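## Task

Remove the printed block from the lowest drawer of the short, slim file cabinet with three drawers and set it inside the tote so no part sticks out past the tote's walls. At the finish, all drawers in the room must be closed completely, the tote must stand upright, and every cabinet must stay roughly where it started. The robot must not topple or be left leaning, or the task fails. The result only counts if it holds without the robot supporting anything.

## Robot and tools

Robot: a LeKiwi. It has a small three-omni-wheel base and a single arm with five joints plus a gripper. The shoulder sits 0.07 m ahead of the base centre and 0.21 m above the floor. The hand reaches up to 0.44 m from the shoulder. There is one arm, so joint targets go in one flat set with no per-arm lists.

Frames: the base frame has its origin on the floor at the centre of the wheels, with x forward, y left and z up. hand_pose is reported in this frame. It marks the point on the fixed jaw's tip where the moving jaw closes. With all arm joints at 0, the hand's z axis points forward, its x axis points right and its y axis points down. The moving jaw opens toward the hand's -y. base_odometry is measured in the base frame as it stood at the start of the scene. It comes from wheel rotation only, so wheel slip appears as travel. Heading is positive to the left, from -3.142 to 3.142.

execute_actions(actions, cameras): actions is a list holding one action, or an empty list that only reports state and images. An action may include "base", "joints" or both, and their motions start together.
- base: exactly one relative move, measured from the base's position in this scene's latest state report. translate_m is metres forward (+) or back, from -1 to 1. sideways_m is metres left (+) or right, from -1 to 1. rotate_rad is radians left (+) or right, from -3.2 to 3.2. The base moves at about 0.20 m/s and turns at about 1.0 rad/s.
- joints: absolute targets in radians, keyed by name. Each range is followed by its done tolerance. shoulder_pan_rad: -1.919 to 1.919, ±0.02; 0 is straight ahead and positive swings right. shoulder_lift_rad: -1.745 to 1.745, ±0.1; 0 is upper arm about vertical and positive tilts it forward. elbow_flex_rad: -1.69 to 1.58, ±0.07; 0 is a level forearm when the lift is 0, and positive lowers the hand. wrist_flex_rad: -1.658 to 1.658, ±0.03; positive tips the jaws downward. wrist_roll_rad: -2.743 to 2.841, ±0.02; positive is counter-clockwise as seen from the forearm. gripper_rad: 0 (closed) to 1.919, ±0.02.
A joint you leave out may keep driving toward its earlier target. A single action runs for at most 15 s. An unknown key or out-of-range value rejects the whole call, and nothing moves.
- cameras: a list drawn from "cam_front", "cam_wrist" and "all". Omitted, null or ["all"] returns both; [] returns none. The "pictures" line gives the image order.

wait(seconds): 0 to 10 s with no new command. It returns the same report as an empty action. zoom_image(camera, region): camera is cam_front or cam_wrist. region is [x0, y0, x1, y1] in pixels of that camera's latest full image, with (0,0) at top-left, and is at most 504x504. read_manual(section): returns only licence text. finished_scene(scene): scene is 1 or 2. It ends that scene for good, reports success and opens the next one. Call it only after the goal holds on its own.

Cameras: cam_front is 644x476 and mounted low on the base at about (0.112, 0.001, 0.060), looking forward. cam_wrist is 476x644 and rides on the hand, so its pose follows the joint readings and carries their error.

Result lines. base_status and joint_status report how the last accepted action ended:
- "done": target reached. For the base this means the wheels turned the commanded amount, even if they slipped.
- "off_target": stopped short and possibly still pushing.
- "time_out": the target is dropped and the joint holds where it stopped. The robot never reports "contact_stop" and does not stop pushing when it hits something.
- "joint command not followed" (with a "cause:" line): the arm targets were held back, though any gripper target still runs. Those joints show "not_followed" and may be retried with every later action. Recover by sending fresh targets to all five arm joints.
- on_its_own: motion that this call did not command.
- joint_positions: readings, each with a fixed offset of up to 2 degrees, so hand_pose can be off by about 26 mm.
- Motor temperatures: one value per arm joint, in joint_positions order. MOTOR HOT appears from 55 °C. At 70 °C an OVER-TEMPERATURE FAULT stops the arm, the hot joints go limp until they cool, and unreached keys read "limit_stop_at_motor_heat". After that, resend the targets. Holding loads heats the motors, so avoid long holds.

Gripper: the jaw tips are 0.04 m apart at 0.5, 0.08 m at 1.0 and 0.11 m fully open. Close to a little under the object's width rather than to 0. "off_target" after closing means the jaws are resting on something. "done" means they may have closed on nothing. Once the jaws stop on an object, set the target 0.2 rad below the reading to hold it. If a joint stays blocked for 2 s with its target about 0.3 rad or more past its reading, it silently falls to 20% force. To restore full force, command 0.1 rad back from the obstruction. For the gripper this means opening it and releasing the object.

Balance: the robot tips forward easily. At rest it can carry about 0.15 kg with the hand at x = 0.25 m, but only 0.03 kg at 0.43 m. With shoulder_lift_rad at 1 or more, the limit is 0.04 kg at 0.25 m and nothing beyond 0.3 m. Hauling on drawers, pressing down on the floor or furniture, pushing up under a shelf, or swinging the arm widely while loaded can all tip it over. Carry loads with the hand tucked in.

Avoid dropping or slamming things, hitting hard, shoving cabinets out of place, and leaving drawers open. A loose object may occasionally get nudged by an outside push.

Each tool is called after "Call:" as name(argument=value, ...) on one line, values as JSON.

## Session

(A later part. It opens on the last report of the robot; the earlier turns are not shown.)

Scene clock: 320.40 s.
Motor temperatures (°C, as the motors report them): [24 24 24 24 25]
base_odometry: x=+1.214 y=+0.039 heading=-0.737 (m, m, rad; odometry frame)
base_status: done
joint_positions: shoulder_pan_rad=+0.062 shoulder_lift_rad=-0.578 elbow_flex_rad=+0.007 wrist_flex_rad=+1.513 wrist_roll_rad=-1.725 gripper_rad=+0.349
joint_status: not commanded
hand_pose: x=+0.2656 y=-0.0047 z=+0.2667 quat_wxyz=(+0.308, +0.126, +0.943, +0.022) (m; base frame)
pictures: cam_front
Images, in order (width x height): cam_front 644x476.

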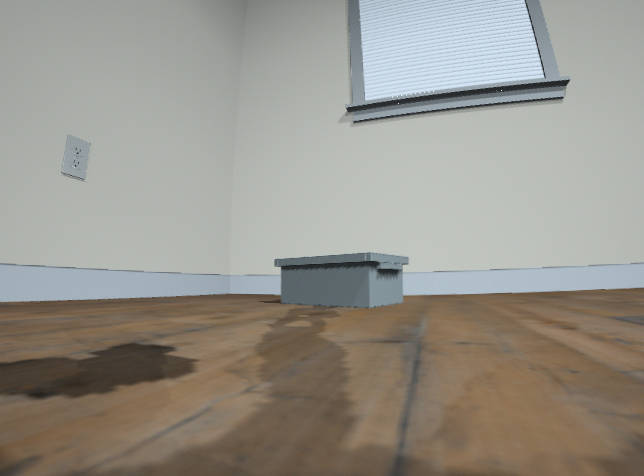

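Call:
execute_actions(actions=[{"base":{"translate_m":0.5}}])

Scene clock: 329.67 s.
Motor temperatures (°C, as the motors report them): [24 24 24 24 25]
base_odometry: x=+1.584 y=-0.297 heading=-0.737 (m, m, rad; odometry frame)
base_status: done
joint_positions: shoulder_pan_rad=+0.062 shoulder_lift_rad=-0.578 elbow_flex_rad=+0.007 wrist_flex_rad=+1.513 wrist_roll_rad=-1.725 gripper_rad=+0.349
joint_status: not commanded
hand_pose: x=+0.2656 y=-0.0047 z=+0.2667 quat_wxyz=(+0.308, +0.126, +0.943, +0.022) (m; base frame)
pictures: cam_front, cam_wrist
camera_calibration (this result's frames):
cam_wrist: T_world_to_cam=[[-0.254416, -0.955481, -0.14943, 0.100808], [-0.960099, 0.268094, -0.0795931, 0.295184], [0.116111, 0.123218, -0.985564, 0.301314], [0, 0, 0, 1]] pos_world=[0.274067, -0.019944, 0.335522]
Images, in order (width x height): cam_front 644x476, cam_wrist 476x644.

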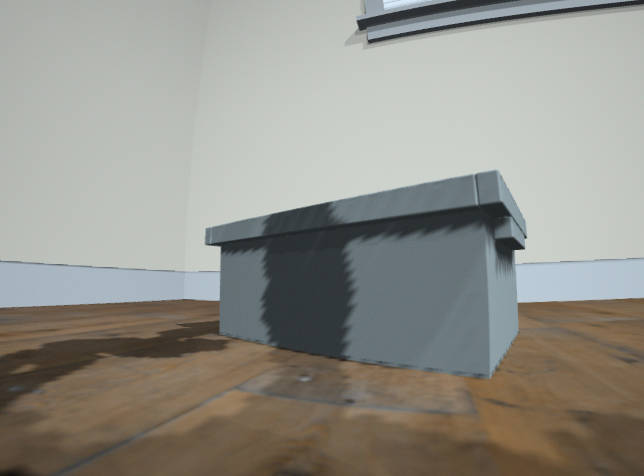

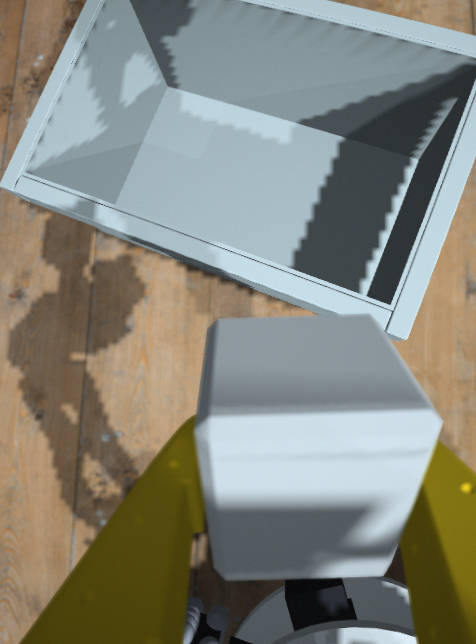

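Call:
execute_actions(actions=[{"base":{"translate_m":0.09},"joints":{"shoulder_lift_rad":-0.2,"elbow_flex_rad":-0.45,"wrist_flex_rad":1.6}}], cameras=[])

Call:
execute_actions(actions=[{"joints":{"shoulder_lift_rad":0.22,"elbow_flex_rad":-0.27,"wrist_flex_rad":1.5}}])

Scene clock: 348.20 s.
Motor temperatures (°C, as the motors report them): [24 24 24 24 25]
base_odometry: x=+1.650 y=-0.357 heading=-0.737 (m, m, rad; odometry frame)
base_status: done
joint_positions: shoulder_pan_rad=+0.062 shoulder_lift_rad=-0.196 elbow_flex_rad=-0.418 wrist_flex_rad=+1.596 wrist_roll_rad=-1.725 gripper_rad=+0.349
joint_status: all done
hand_pose: x=+0.3005 y=-0.0069 z=+0.2739 quat_wxyz=(+0.289, +0.126, +0.949, +0.020) (m; base frame)
pictures: none
No camera images: the call's "cameras" was empty. Leave "cameras" out to get every camera's image.

Scene clock: 349.03 s.
Motor temperatures (°C, as the motors report them): [24 24 24 24 25]
base_odometry: x=+1.650 y=-0.357 heading=-0.737 (m, m, rad; odometry frame)
base_status: not commanded
joint_positions: shoulder_pan_rad=+0.062 shoulder_lift_rad=+0.234 elbow_flex_rad=-0.261 wrist_flex_rad=+1.510 wrist_roll_rad=-1.725 gripper_rad=+0.349
joint_status: all done
hand_pose: x=+0.3010 y=-0.0069 z=+0.1611 quat_wxyz=(+0.044, +0.132, +0.990, +0.003) (m; base frame)
pictures: cam_front, cam_wrist
camera_calibration (this result's frames):
cam_wrist: T_world_to_cam=[[-0.303433, -0.95244, -0.0280334, 0.0871405], [-0.862512, 0.262041, 0.432906, 0.209319], [-0.404971, 0.155537, -0.901003, 0.33683], [0, 0, 0, 1]] pos_world=[0.343387, -0.0242434, 0.215312]
Images, in order (width x height): cam_front 644x476, cam_wrist 476x644.

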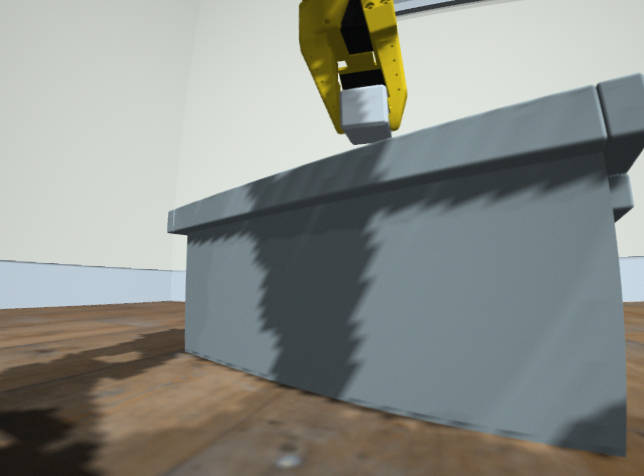

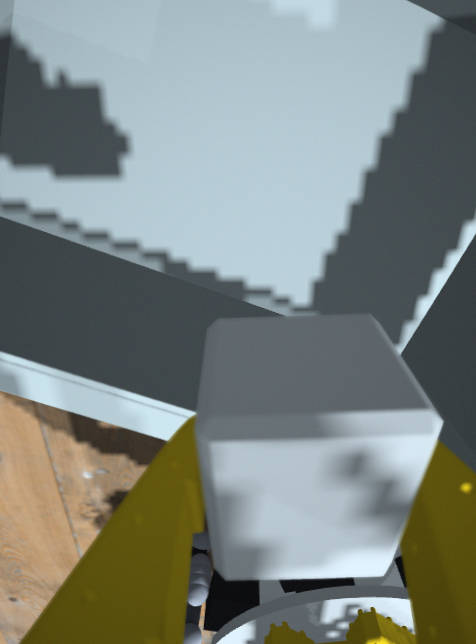

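Call:
execute_actions(actions=[{"base":{"translate_m":0.055}}], cameras=[])

Call:
execute_actions(actions=[{"joints":{"shoulder_lift_rad":0.55,"elbow_flex_rad":-0.5,"wrist_flex_rad":1.45}}])

Scene clock: 375.63 s.
Motor temperatures (°C, as the motors report them): [24 24 24 24 25]
base_odometry: x=+1.691 y=-0.393 heading=-0.737 (m, m, rad; odometry frame)
base_status: done
joint_positions: shoulder_pan_rad=+0.062 shoulder_lift_rad=+0.234 elbow_flex_rad=-0.261 wrist_flex_rad=+1.510 wrist_roll_rad=-1.725 gripper_rad=+0.349
joint_status: not commanded
hand_pose: x=+0.3010 y=-0.0069 z=+0.1611 quat_wxyz=(+0.044, +0.132, +0.990, +0.003) (m; base frame)
pictures: none
No camera images: the call's "cameras" was empty. Leave "cameras" out to get every camera's image.

Scene clock: 376.53 s.
Motor temperatures (°C, as the motors report them): [24 24 24 24 25]
base_odometry: x=+1.691 y=-0.393 heading=-0.737 (m, m, rad; odometry frame)
base_status: not commanded
joint_positions: shoulder_pan_rad=+0.062 shoulder_lift_rad=+0.568 elbow_flex_rad=-0.469 wrist_flex_rad=+1.458 wrist_roll_rad=-1.725 gripper_rad=+0.349
joint_status: all done
hand_pose: x=+0.3198 y=-0.0081 z=+0.1200 quat_wxyz=(+0.007, +0.132, +0.991, +0.000) (m; base frame)
pictures: cam_front, cam_wrist
camera_calibration (this result's frames):
cam_wrist: T_world_to_cam=[[-0.304847, -0.952353, -0.00963944, 0.0888341], [-0.827594, 0.259876, 0.497547, 0.224712], [-0.471335, 0.159653, -0.867383, 0.324827], [0, 0, 0, 1]] pos_world=[0.366153, -0.0256555, 0.170801]
Images, in order (width x height): cam_front 644x476, cam_wrist 476x644.

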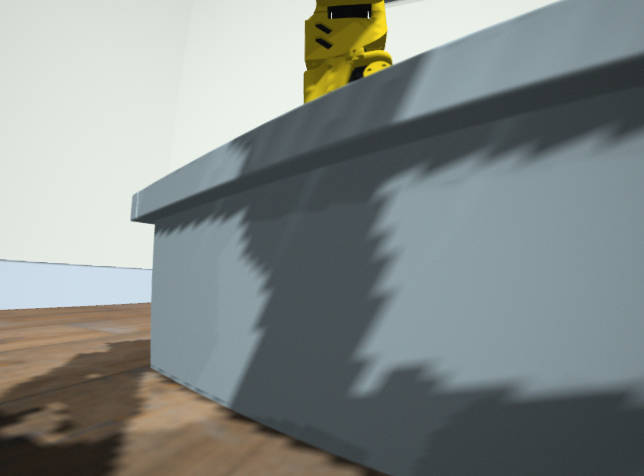

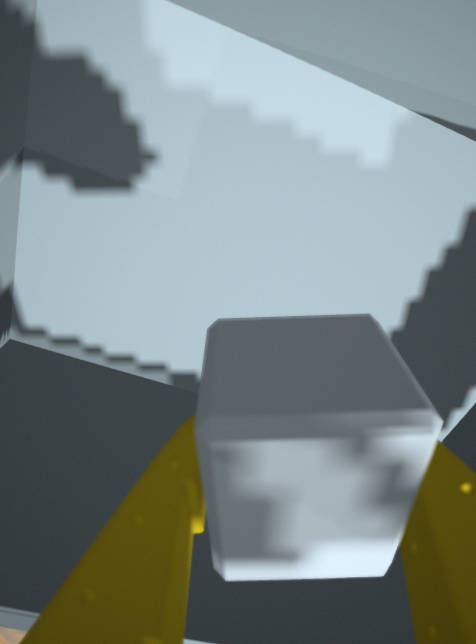

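Inside. Lower.

Call:
execute_actions(actions=[{"joints":{"shoulder_lift_rad":0.76,"elbow_flex_rad":-0.43,"wrist_flex_rad":1.2}}], cameras=["cam_wrist"])

Call:
execute_actions(actions=[{"joints":{"gripper_rad":0.75}}], cameras=[])

Call:
execute_actions(actions=[{"joints":{"shoulder_lift_rad":0.2,"elbow_flex_rad":-0.4,"wrist_flex_rad":1.55}}], cameras=[])

Call:
execute_actions(actions=[{"joints":{"shoulder_lift_rad":-0.3,"elbow_flex_rad":-0.4,"wrist_flex_rad":1.6}}], cameras=["cam_wrist"])

Scene clock: 387.43 s.
Motor temperatures (°C, as the motors report them): [24 24 24 24 25]
base_odometry: x=+1.691 y=-0.393 heading=-0.737 (m, m, rad; odometry frame)
base_status: not commanded
joint_positions: shoulder_pan_rad=+0.062 shoulder_lift_rad=+0.763 elbow_flex_rad=-0.426 wrist_flex_rad=+1.211 wrist_roll_rad=-1.725 gripper_rad=+0.349
joint_status: all done
hand_pose: x=+0.3294 y=-0.0087 z=+0.0707 quat_wxyz=(+0.011, +0.132, +0.991, +0.001) (m; base frame)
pictures: cam_wrist
camera_calibration (this result's frames):
cam_wrist: T_world_to_cam=[[-0.304748, -0.952359, -0.0118968, 0.090841], [-0.832129, 0.260157, 0.489776, 0.259356], [-0.463347, 0.159158, -0.871767, 0.284375], [0, 0, 0, 1]] pos_world=[0.375266, -0.0262206, 0.121963]
Images, in order (width x height): cam_wrist 476x644.

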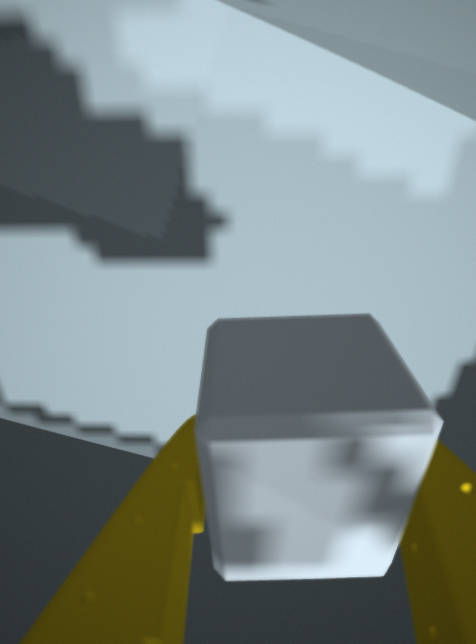

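Scene clock: 388.27 s.
Motor temperatures (°C, as the motors report them): [24 24 24 24 25]
base_odometry: x=+1.691 y=-0.393 heading=-0.737 (m, m, rad; odometry frame)
base_status: not commanded
joint_positions: shoulder_pan_rad=+0.062 shoulder_lift_rad=+0.763 elbow_flex_rad=-0.426 wrist_flex_rad=+1.211 wrist_roll_rad=-1.725 gripper_rad=+0.737
joint_status: all done
hand_pose: x=+0.3294 y=-0.0087 z=+0.0707 quat_wxyz=(+0.011, +0.132, +0.991, +0.001) (m; base frame)
pictures: none
No camera images: the call's "cameras" was empty. Leave "cameras" out to get every camera's image.

Scene clock: 389.20 s.
Motor temperatures (°C, as the motors report them): [24 24 24 24 25]
base_odometry: x=+1.691 y=-0.393 heading=-0.737 (m, m, rad; odometry frame)
base_status: not commanded
joint_positions: shoulder_pan_rad=+0.062 shoulder_lift_rad=+0.246 elbow_flex_rad=-0.393 wrist_flex_rad=+1.544 wrist_roll_rad=-1.725 gripper_rad=+0.738
joint_status: all done
hand_pose: x=+0.3138 y=-0.0077 z=+0.1783 quat_wxyz=(+0.087, +0.132, +0.987, +0.006) (m; base frame)
pictures: none
No camera images: the call's "cameras" was empty. Leave "cameras" out to get every camera's image.

Scene clock: 390.13 s.
Motor temperatures (°C, as the motors report them): [24 24 24 24 25]
base_odometry: x=+1.691 y=-0.393 heading=-0.737 (m, m, rad; odometry frame)
base_status: not commanded
joint_positions: shoulder_pan_rad=+0.062 shoulder_lift_rad=-0.269 elbow_flex_rad=-0.393 wrist_flex_rad=+1.596 wrist_roll_rad=-1.725 gripper_rad=+0.738
joint_status: all done
hand_pose: x=+0.2943 y=-0.0065 z=+0.2838 quat_wxyz=(+0.313, +0.125, +0.941, +0.022) (m; base frame)
pictures: cam_wrist
camera_calibration (this result's frames):
cam_wrist: T_world_to_cam=[[-0.253035, -0.955566, -0.151216, 0.109047], [-0.959327, 0.268046, -0.088562, 0.326809], [0.12516, 0.122657, -0.984525, 0.312103], [0, 0, 0, 1]] pos_world=[0.302047, -0.0216793, 0.352706]
Images, in order (width x height): cam_wrist 476x644.

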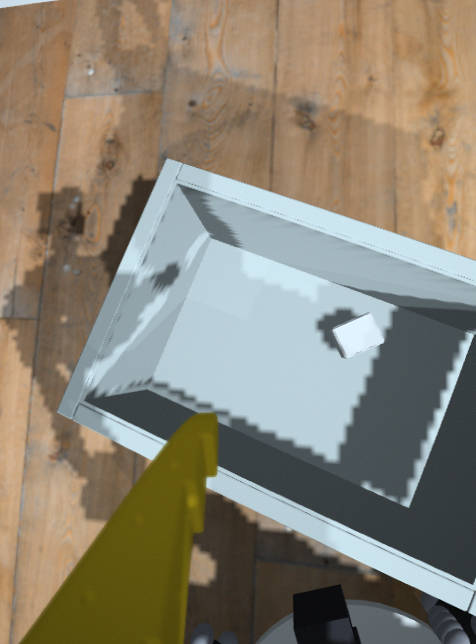

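Call:
execute_actions(actions=[{"base":{"translate_m":-1.0}}], cameras=[])

Call:
execute_actions(actions=[{"base":{"translate_m":-0.68},"joints":{"shoulder_pan_rad":0,"shoulder_lift_rad":0,"elbow_flex_rad":1.42,"wrist_flex_rad":-0.85,"wrist_roll_rad":0,"gripper_rad":0.8}}], cameras=[])

Call:
execute_actions(actions=[{"base":{"rotate_rad":1.338}}], cameras=["cam_front"])

Scene clock: 410.67 s.
Motor temperatures (°C, as the motors report them): [24 24 24 24 25]
base_odometry: x=+0.951 y=+0.278 heading=-0.737 (m, m, rad; odometry frame)
base_status: done
joint_positions: shoulder_pan_rad=+0.062 shoulder_lift_rad=-0.271 elbow_flex_rad=-0.393 wrist_flex_rad=+1.596 wrist_roll_rad=-1.725 gripper_rad=+0.738
joint_status: not commanded
hand_pose: x=+0.2941 y=-0.0065 z=+0.2841 quat_wxyz=(+0.313, +0.125, +0.941, +0.022) (m; base frame)
pictures: none
No camera images: the call's "cameras" was empty. Leave "cameras" out to get every camera's image.

Scene clock: 415.03 s.
Motor temperatures (°C, as the motors report them): [24 24 24 24 25]
base_odometry: x=+0.447 y=+0.735 heading=-0.737 (m, m, rad; odometry frame)
base_status: done
joint_positions: shoulder_pan_rad=+0.010 shoulder_lift_rad=+0.010 elbow_flex_rad=+1.420 wrist_flex_rad=-0.835 wrist_roll_rad=-0.007 gripper_rad=+0.788
joint_status: all done
hand_pose: x=+0.2792 y=-0.0020 z=+0.0919 quat_wxyz=(+0.339, -0.604, +0.645, -0.324) (m; base frame)
pictures: none
No camera images: the call's "cameras" was empty. Leave "cameras" out to get every camera's image.

Scene clock: 417.33 s.
Motor temperatures (°C, as the motors report them): [24 24 24 24 25]
base_odometry: x=+0.447 y=+0.735 heading=+0.597 (m, m, rad; odometry frame)
base_status: done
joint_positions: shoulder_pan_rad=+0.008 shoulder_lift_rad=+0.010 elbow_flex_rad=+1.420 wrist_flex_rad=-0.835 wrist_roll_rad=-0.007 gripper_rad=+0.788
joint_status: not commanded
hand_pose: x=+0.2792 y=-0.0017 z=+0.0919 quat_wxyz=(+0.339, -0.604, +0.644, -0.324) (m; base frame)
pictures: cam_front
Images, in order (width x height): cam_front 644x476.

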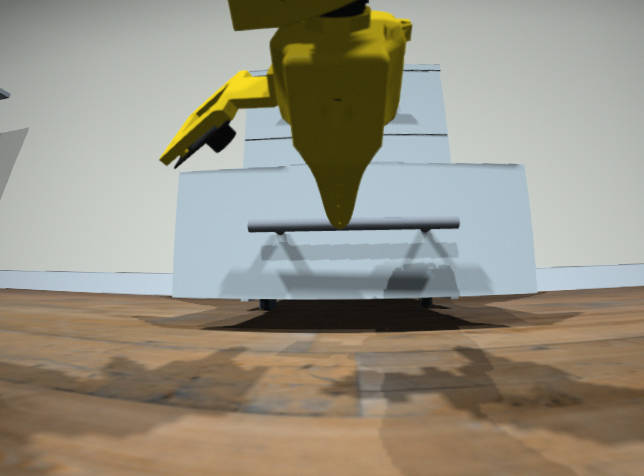

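Call:
execute_actions(actions=[{"base":{"sideways_m":-0.03}}], cameras=[])

Call:
execute_actions(actions=[{"base":{"translate_m":0.125}}])

Scene clock: 430.23 s.
Motor temperatures (°C, as the motors report them): [24 24 24 24 25]
base_odometry: x=+0.464 y=+0.711 heading=+0.599 (m, m, rad; odometry frame)
base_status: done
joint_positions: shoulder_pan_rad=+0.008 shoulder_lift_rad=+0.010 elbow_flex_rad=+1.420 wrist_flex_rad=-0.835 wrist_roll_rad=-0.007 gripper_rad=+0.788
joint_status: not commanded
hand_pose: x=+0.2792 y=-0.0017 z=+0.0919 quat_wxyz=(+0.339, -0.604, +0.644, -0.324) (m; base frame)
pictures: none
No camera images: the call's "cameras" was empty. Leave "cameras" out to get every camera's image.

Scene clock: 431.83 s.
Motor temperatures (°C, as the motors report them): [24 24 24 24 25]
base_odometry: x=+0.567 y=+0.781 heading=+0.599 (m, m, rad; odometry frame)
base_status: done
joint_positions: shoulder_pan_rad=+0.008 shoulder_lift_rad=+0.010 elbow_flex_rad=+1.420 wrist_flex_rad=-0.835 wrist_roll_rad=-0.007 gripper_rad=+0.788
joint_status: not commanded
hand_pose: x=+0.2792 y=-0.0017 z=+0.0919 quat_wxyz=(+0.339, -0.604, +0.644, -0.324) (m; base frame)
pictures: cam_front, cam_wrist
camera_calibration (this result's frames):
cam_wrist: T_world_to_cam=[[0.561589, -0.105155, 0.820707, -0.234553], [-0.475042, -0.853103, 0.215753, 0.128985], [0.67746, -0.511035, -0.529047, -0.072628], [0, 0, 0, 1]] pos_world=[0.242198, 0.0482577, 0.126247]
Images, in order (width x height): cam_front 644x476, cam_wrist 476x644.

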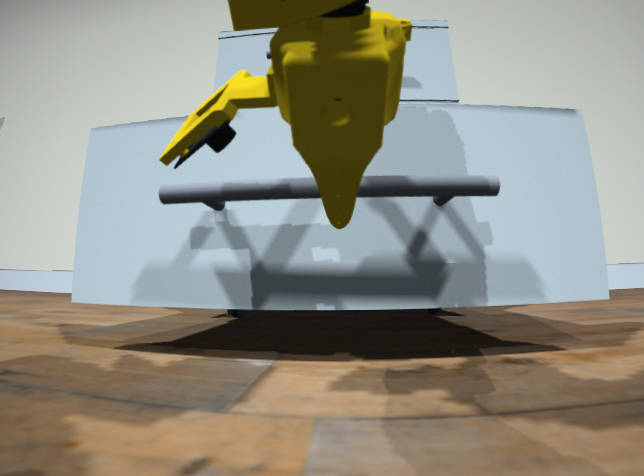

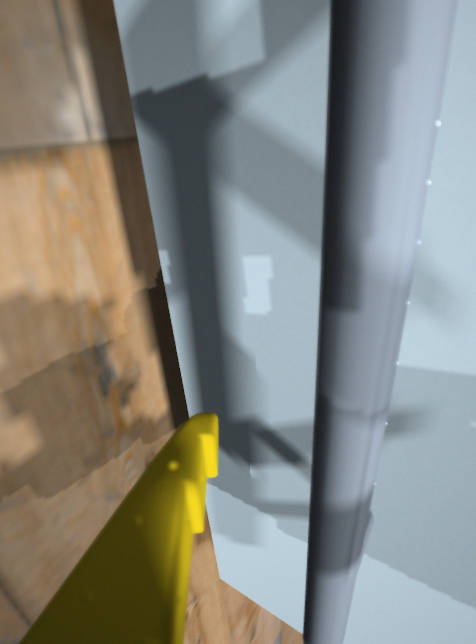

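Call:
execute_actions(actions=[{"base":{"translate_m":0.022}}], cameras=[])

Call:
execute_actions(actions=[{"joints":{"gripper_rad":0.0}}], cameras=["cam_wrist"])

Call:
execute_actions(actions=[{"base":{"translate_m":0.23}}])

Scene clock: 441.20 s.
Motor temperatures (°C, as the motors report them): [24 24 24 24 25]
base_odometry: x=+0.585 y=+0.793 heading=+0.599 (m, m, rad; odometry frame)
base_status: done
joint_positions: shoulder_pan_rad=+0.008 shoulder_lift_rad=+0.010 elbow_flex_rad=+1.432 wrist_flex_rad=-0.840 wrist_roll_rad=-0.006 gripper_rad=+0.792
joint_status: not commanded
hand_pose: x=+0.2768 y=-0.0017 z=+0.0907 quat_wxyz=(+0.337, -0.606, +0.645, -0.322) (m; base frame)
pictures: none
No camera images: the call's "cameras" was empty. Leave "cameras" out to get every camera's image.

Scene clock: 442.23 s.
Motor temperatures (°C, as the motors report them): [24 24 24 24 25]
base_odometry: x=+0.585 y=+0.793 heading=+0.599 (m, m, rad; odometry frame)
base_status: not commanded
joint_positions: shoulder_pan_rad=+0.008 shoulder_lift_rad=-0.009 elbow_flex_rad=+1.400 wrist_flex_rad=-0.855 wrist_roll_rad=-0.003 gripper_rad=+0.072
joint_status: gripper_rad off_target (ended at +0.072, target +0.000)
hand_pose: x=+0.2876 y=-0.0018 z=+0.1011 quat_wxyz=(+0.357, -0.596, +0.633, -0.342) (m; base frame)
pictures: cam_wrist
camera_calibration (this result's frames):
cam_wrist: T_world_to_cam=[[0.513091, -0.100175, 0.852468, -0.236081], [-0.484805, -0.853397, 0.191514, 0.136161], [0.708309, -0.511545, -0.486436, -0.0866923], [0, 0, 0, 1]] pos_world=[0.248548, 0.0482028, 0.133005]
Images, in order (width x height): cam_wrist 476x644.

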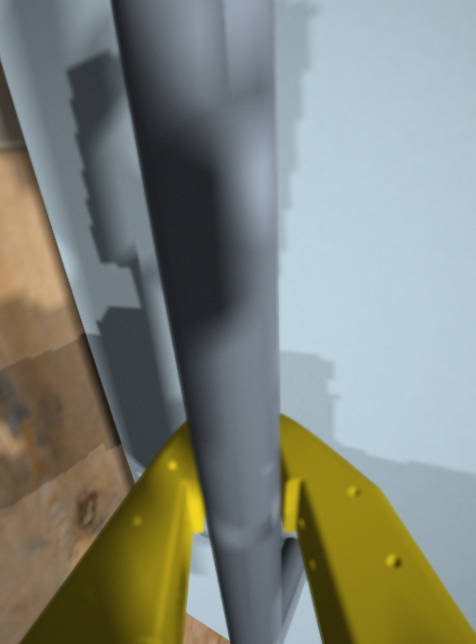

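Scene clock: 444.37 s.
Motor temperatures (°C, as the motors report them): [24 24 24 24 25]
base_odometry: x=+0.774 y=+0.923 heading=+0.599 (m, m, rad; odometry frame)
base_status: done
joint_positions: shoulder_pan_rad=+0.001 shoulder_lift_rad=-0.012 elbow_flex_rad=+1.404 wrist_flex_rad=-0.855 wrist_roll_rad=-0.001 gripper_rad=+0.071
joint_status: not commanded
hand_pose: x=+0.2869 y=-0.0001 z=+0.1009 quat_wxyz=(+0.358, -0.599, +0.630, -0.341) (m; base frame)
pictures: cam_front, cam_wrist
camera_calibration (this result's frames):
cam_wrist: T_world_to_cam=[[0.515227, -0.0947109, 0.851805, -0.235968], [-0.477277, -0.857212, 0.193376, 0.13495], [0.711862, -0.50618, -0.486862, -0.0864101], [0, 0, 0, 1]] pos_world=[0.247498, 0.0495932, 0.132832]
Images, in order (width x height): cam_front 644x476, cam_wrist 476x644.

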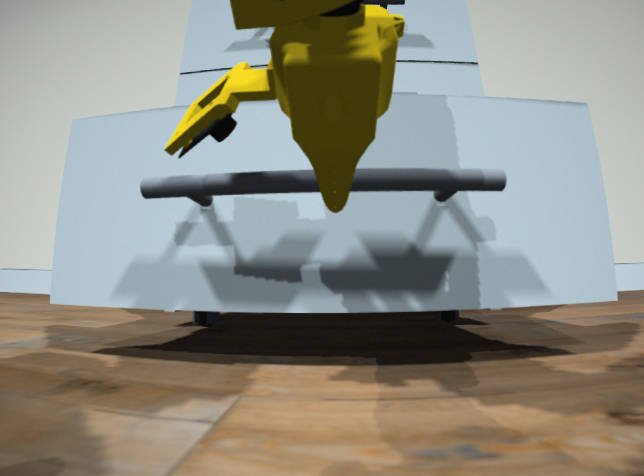

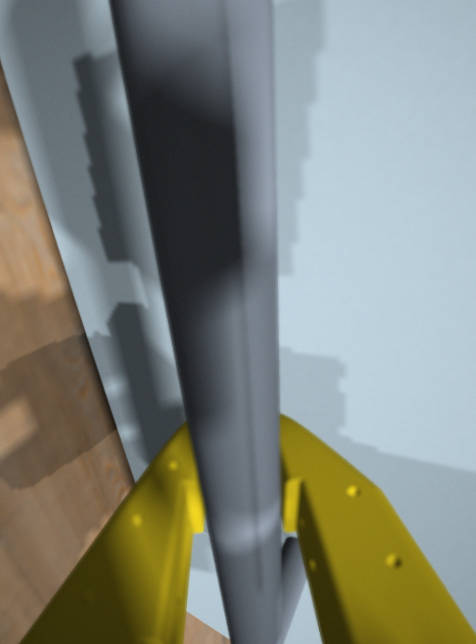

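Call:
execute_actions(actions=[{"base":{"translate_m":0.06}}], cameras=["cam_front"])

Scene clock: 475.07 s.
Motor temperatures (°C, as the motors report them): [24 24 24 24 25]
base_odometry: x=+0.823 y=+0.957 heading=+0.600 (m, m, rad; odometry frame)
base_status: done
joint_positions: shoulder_pan_rad=+0.001 shoulder_lift_rad=-0.013 elbow_flex_rad=+1.406 wrist_flex_rad=-0.855 wrist_roll_rad=-0.001 gripper_rad=+0.071
joint_status: not commanded
hand_pose: x=+0.2868 y=-0.0001 z=+0.1010 quat_wxyz=(+0.358, -0.599, +0.630, -0.341) (m; base frame)
pictures: cam_front
Images, in order (width x height): cam_front 644x476.

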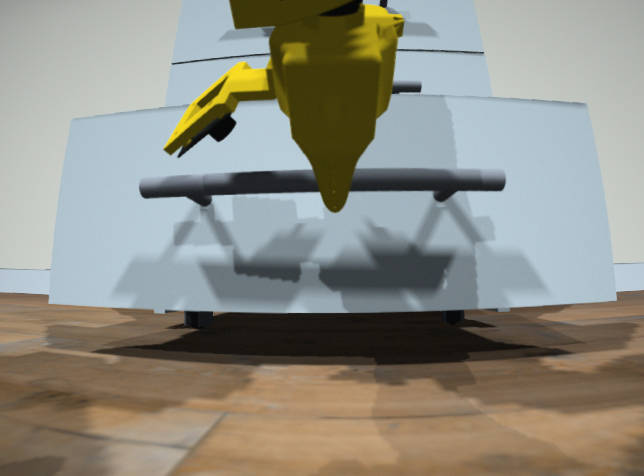

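Call:
execute_actions(actions=[{"base":{"translate_m":0.15}}], cameras=["cam_front"])

Scene clock: 486.60 s.
Motor temperatures (°C, as the motors report them): [24 24 24 24 25]
base_odometry: x=+0.947 y=+1.041 heading=+0.600 (m, m, rad; odometry frame)
base_status: done
joint_positions: shoulder_pan_rad=+0.001 shoulder_lift_rad=-0.013 elbow_flex_rad=+1.408 wrist_flex_rad=-0.855 wrist_roll_rad=-0.001 gripper_rad=+0.072
joint_status: not commanded
hand_pose: x=+0.2864 y=-0.0001 z=+0.1007 quat_wxyz=(+0.357, -0.599, +0.630, -0.340) (m; base frame)
pictures: cam_front
Images, in order (width x height): cam_front 644x476.

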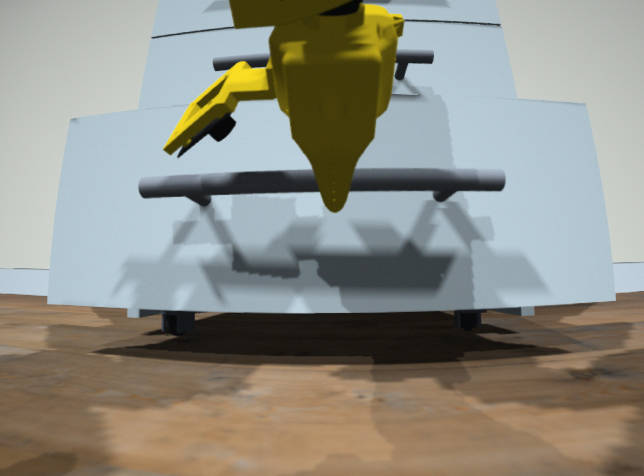

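Call:
execute_actions(actions=[{"base":{"translate_m":0.2}}], cameras=["cam_front"])

Scene clock: 495.63 s.
Motor temperatures (°C, as the motors report them): [24 24 24 24 25]
base_odometry: x=+1.111 y=+1.154 heading=+0.601 (m, m, rad; odometry frame)
base_status: done
joint_positions: shoulder_pan_rad=+0.001 shoulder_lift_rad=-0.013 elbow_flex_rad=+1.397 wrist_flex_rad=-0.855 wrist_roll_rad=+0.001 gripper_rad=+0.072
joint_status: not commanded
hand_pose: x=+0.2888 y=-0.0002 z=+0.1025 quat_wxyz=(+0.360, -0.598, +0.628, -0.344) (m; base frame)
pictures: cam_front
Images, in order (width x height): cam_front 644x476.

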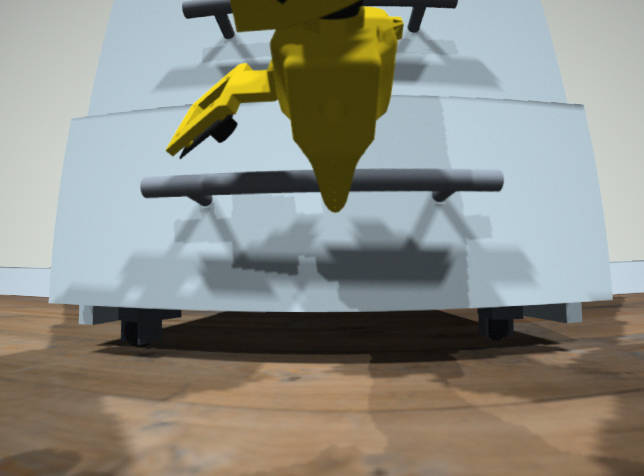

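~2 cm left.

Call:
execute_actions(actions=[{"base":{"translate_m":0.08}}], cameras=["cam_front"])

Scene clock: 506.57 s.
Motor temperatures (°C, as the motors report them): [24 24 24 24 25]
base_odometry: x=+1.177 y=+1.199 heading=+0.602 (m, m, rad; odometry frame)
base_status: done
joint_positions: shoulder_pan_rad=-0.001 shoulder_lift_rad=-0.016 elbow_flex_rad=+1.415 wrist_flex_rad=-0.858 wrist_roll_rad=+0.001 gripper_rad=+0.072
joint_status: not commanded
hand_pose: x=+0.2853 y=+0.0002 z=+0.1005 quat_wxyz=(+0.357, -0.601, +0.630, -0.340) (m; base frame)
pictures: cam_front
Images, in order (width x height): cam_front 644x476.

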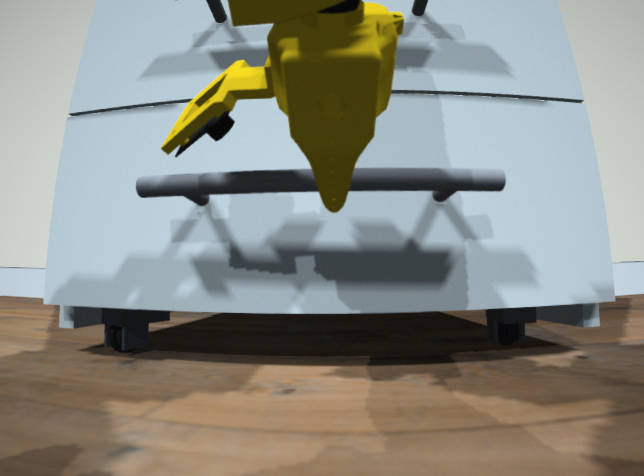

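Call:
execute_actions(actions=[{"base":{"translate_m":0.03}}], cameras=[])

Call:
execute_actions(actions=[{"joints":{"gripper_rad":0.7}}], cameras=[])

Call:
execute_actions(actions=[{"base":{"translate_m":-0.15}}])

Scene clock: 515.23 s.
Motor temperatures (°C, as the motors report them): [24 24 24 24 25]
base_odometry: x=+1.201 y=+1.216 heading=+0.603 (m, m, rad; odometry frame)
base_status: done
joint_positions: shoulder_pan_rad=-0.001 shoulder_lift_rad=-0.016 elbow_flex_rad=+1.415 wrist_flex_rad=-0.858 wrist_roll_rad=+0.001 gripper_rad=+0.072
joint_status: not commanded
hand_pose: x=+0.2853 y=+0.0002 z=+0.1005 quat_wxyz=(+0.357, -0.601, +0.630, -0.340) (m; base frame)
pictures: none
No camera images: the call's "cameras" was empty. Leave "cameras" out to get every camera's image.

Scene clock: 516.17 s.
Motor temperatures (°C, as the motors report them): [24 24 24 24 25]
base_odometry: x=+1.201 y=+1.216 heading=+0.602 (m, m, rad; odometry frame)
base_status: not commanded
joint_positions: shoulder_pan_rad=-0.001 shoulder_lift_rad=+0.014 elbow_flex_rad=+1.441 wrist_flex_rad=-0.849 wrist_roll_rad=+0.001 gripper_rad=+0.681
joint_status: all done
hand_pose: x=+0.2751 y=+0.0002 z=+0.0896 quat_wxyz=(+0.336, -0.612, +0.641, -0.320) (m; base frame)
pictures: none
No camera images: the call's "cameras" was empty. Leave "cameras" out to get every camera's image.

Scene clock: 517.90 s.
Motor temperatures (°C, as the motors report them): [24 24 24 24 25]
base_odometry: x=+1.078 y=+1.131 heading=+0.602 (m, m, rad; odometry frame)
base_status: done
joint_positions: shoulder_pan_rad=-0.001 shoulder_lift_rad=+0.014 elbow_flex_rad=+1.437 wrist_flex_rad=-0.849 wrist_roll_rad=+0.001 gripper_rad=+0.688
joint_status: not commanded
hand_pose: x=+0.2761 y=+0.0002 z=+0.0903 quat_wxyz=(+0.337, -0.611, +0.640, -0.321) (m; base frame)
pictures: cam_front, cam_wrist
camera_calibration (this result's frames):
cam_wrist: T_world_to_cam=[[0.569224, -0.0923421, 0.81698, -0.23308], [-0.461778, -0.858048, 0.224756, 0.125006], [0.680254, -0.505199, -0.531063, -0.0710171], [0, 0, 0, 1]] pos_world=[0.238709, 0.0498606, 0.124611]
Images, in order (width x height): cam_front 644x476, cam_wrist 476x644.

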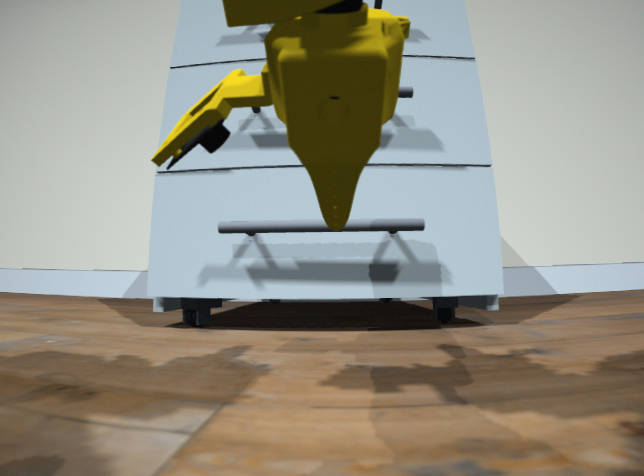

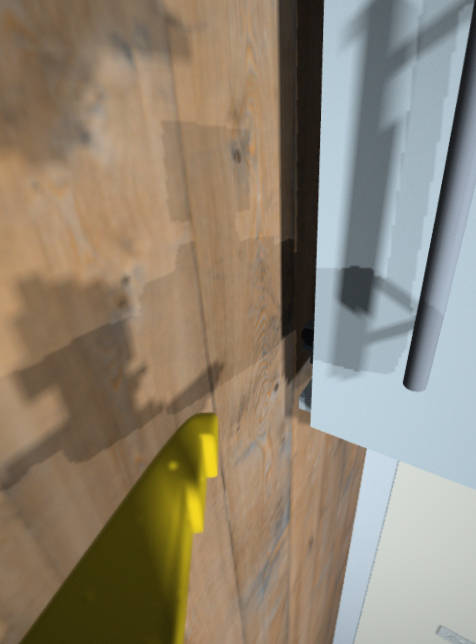

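Call:
finished_scene(scene=1)

The scene is finished: the task was done.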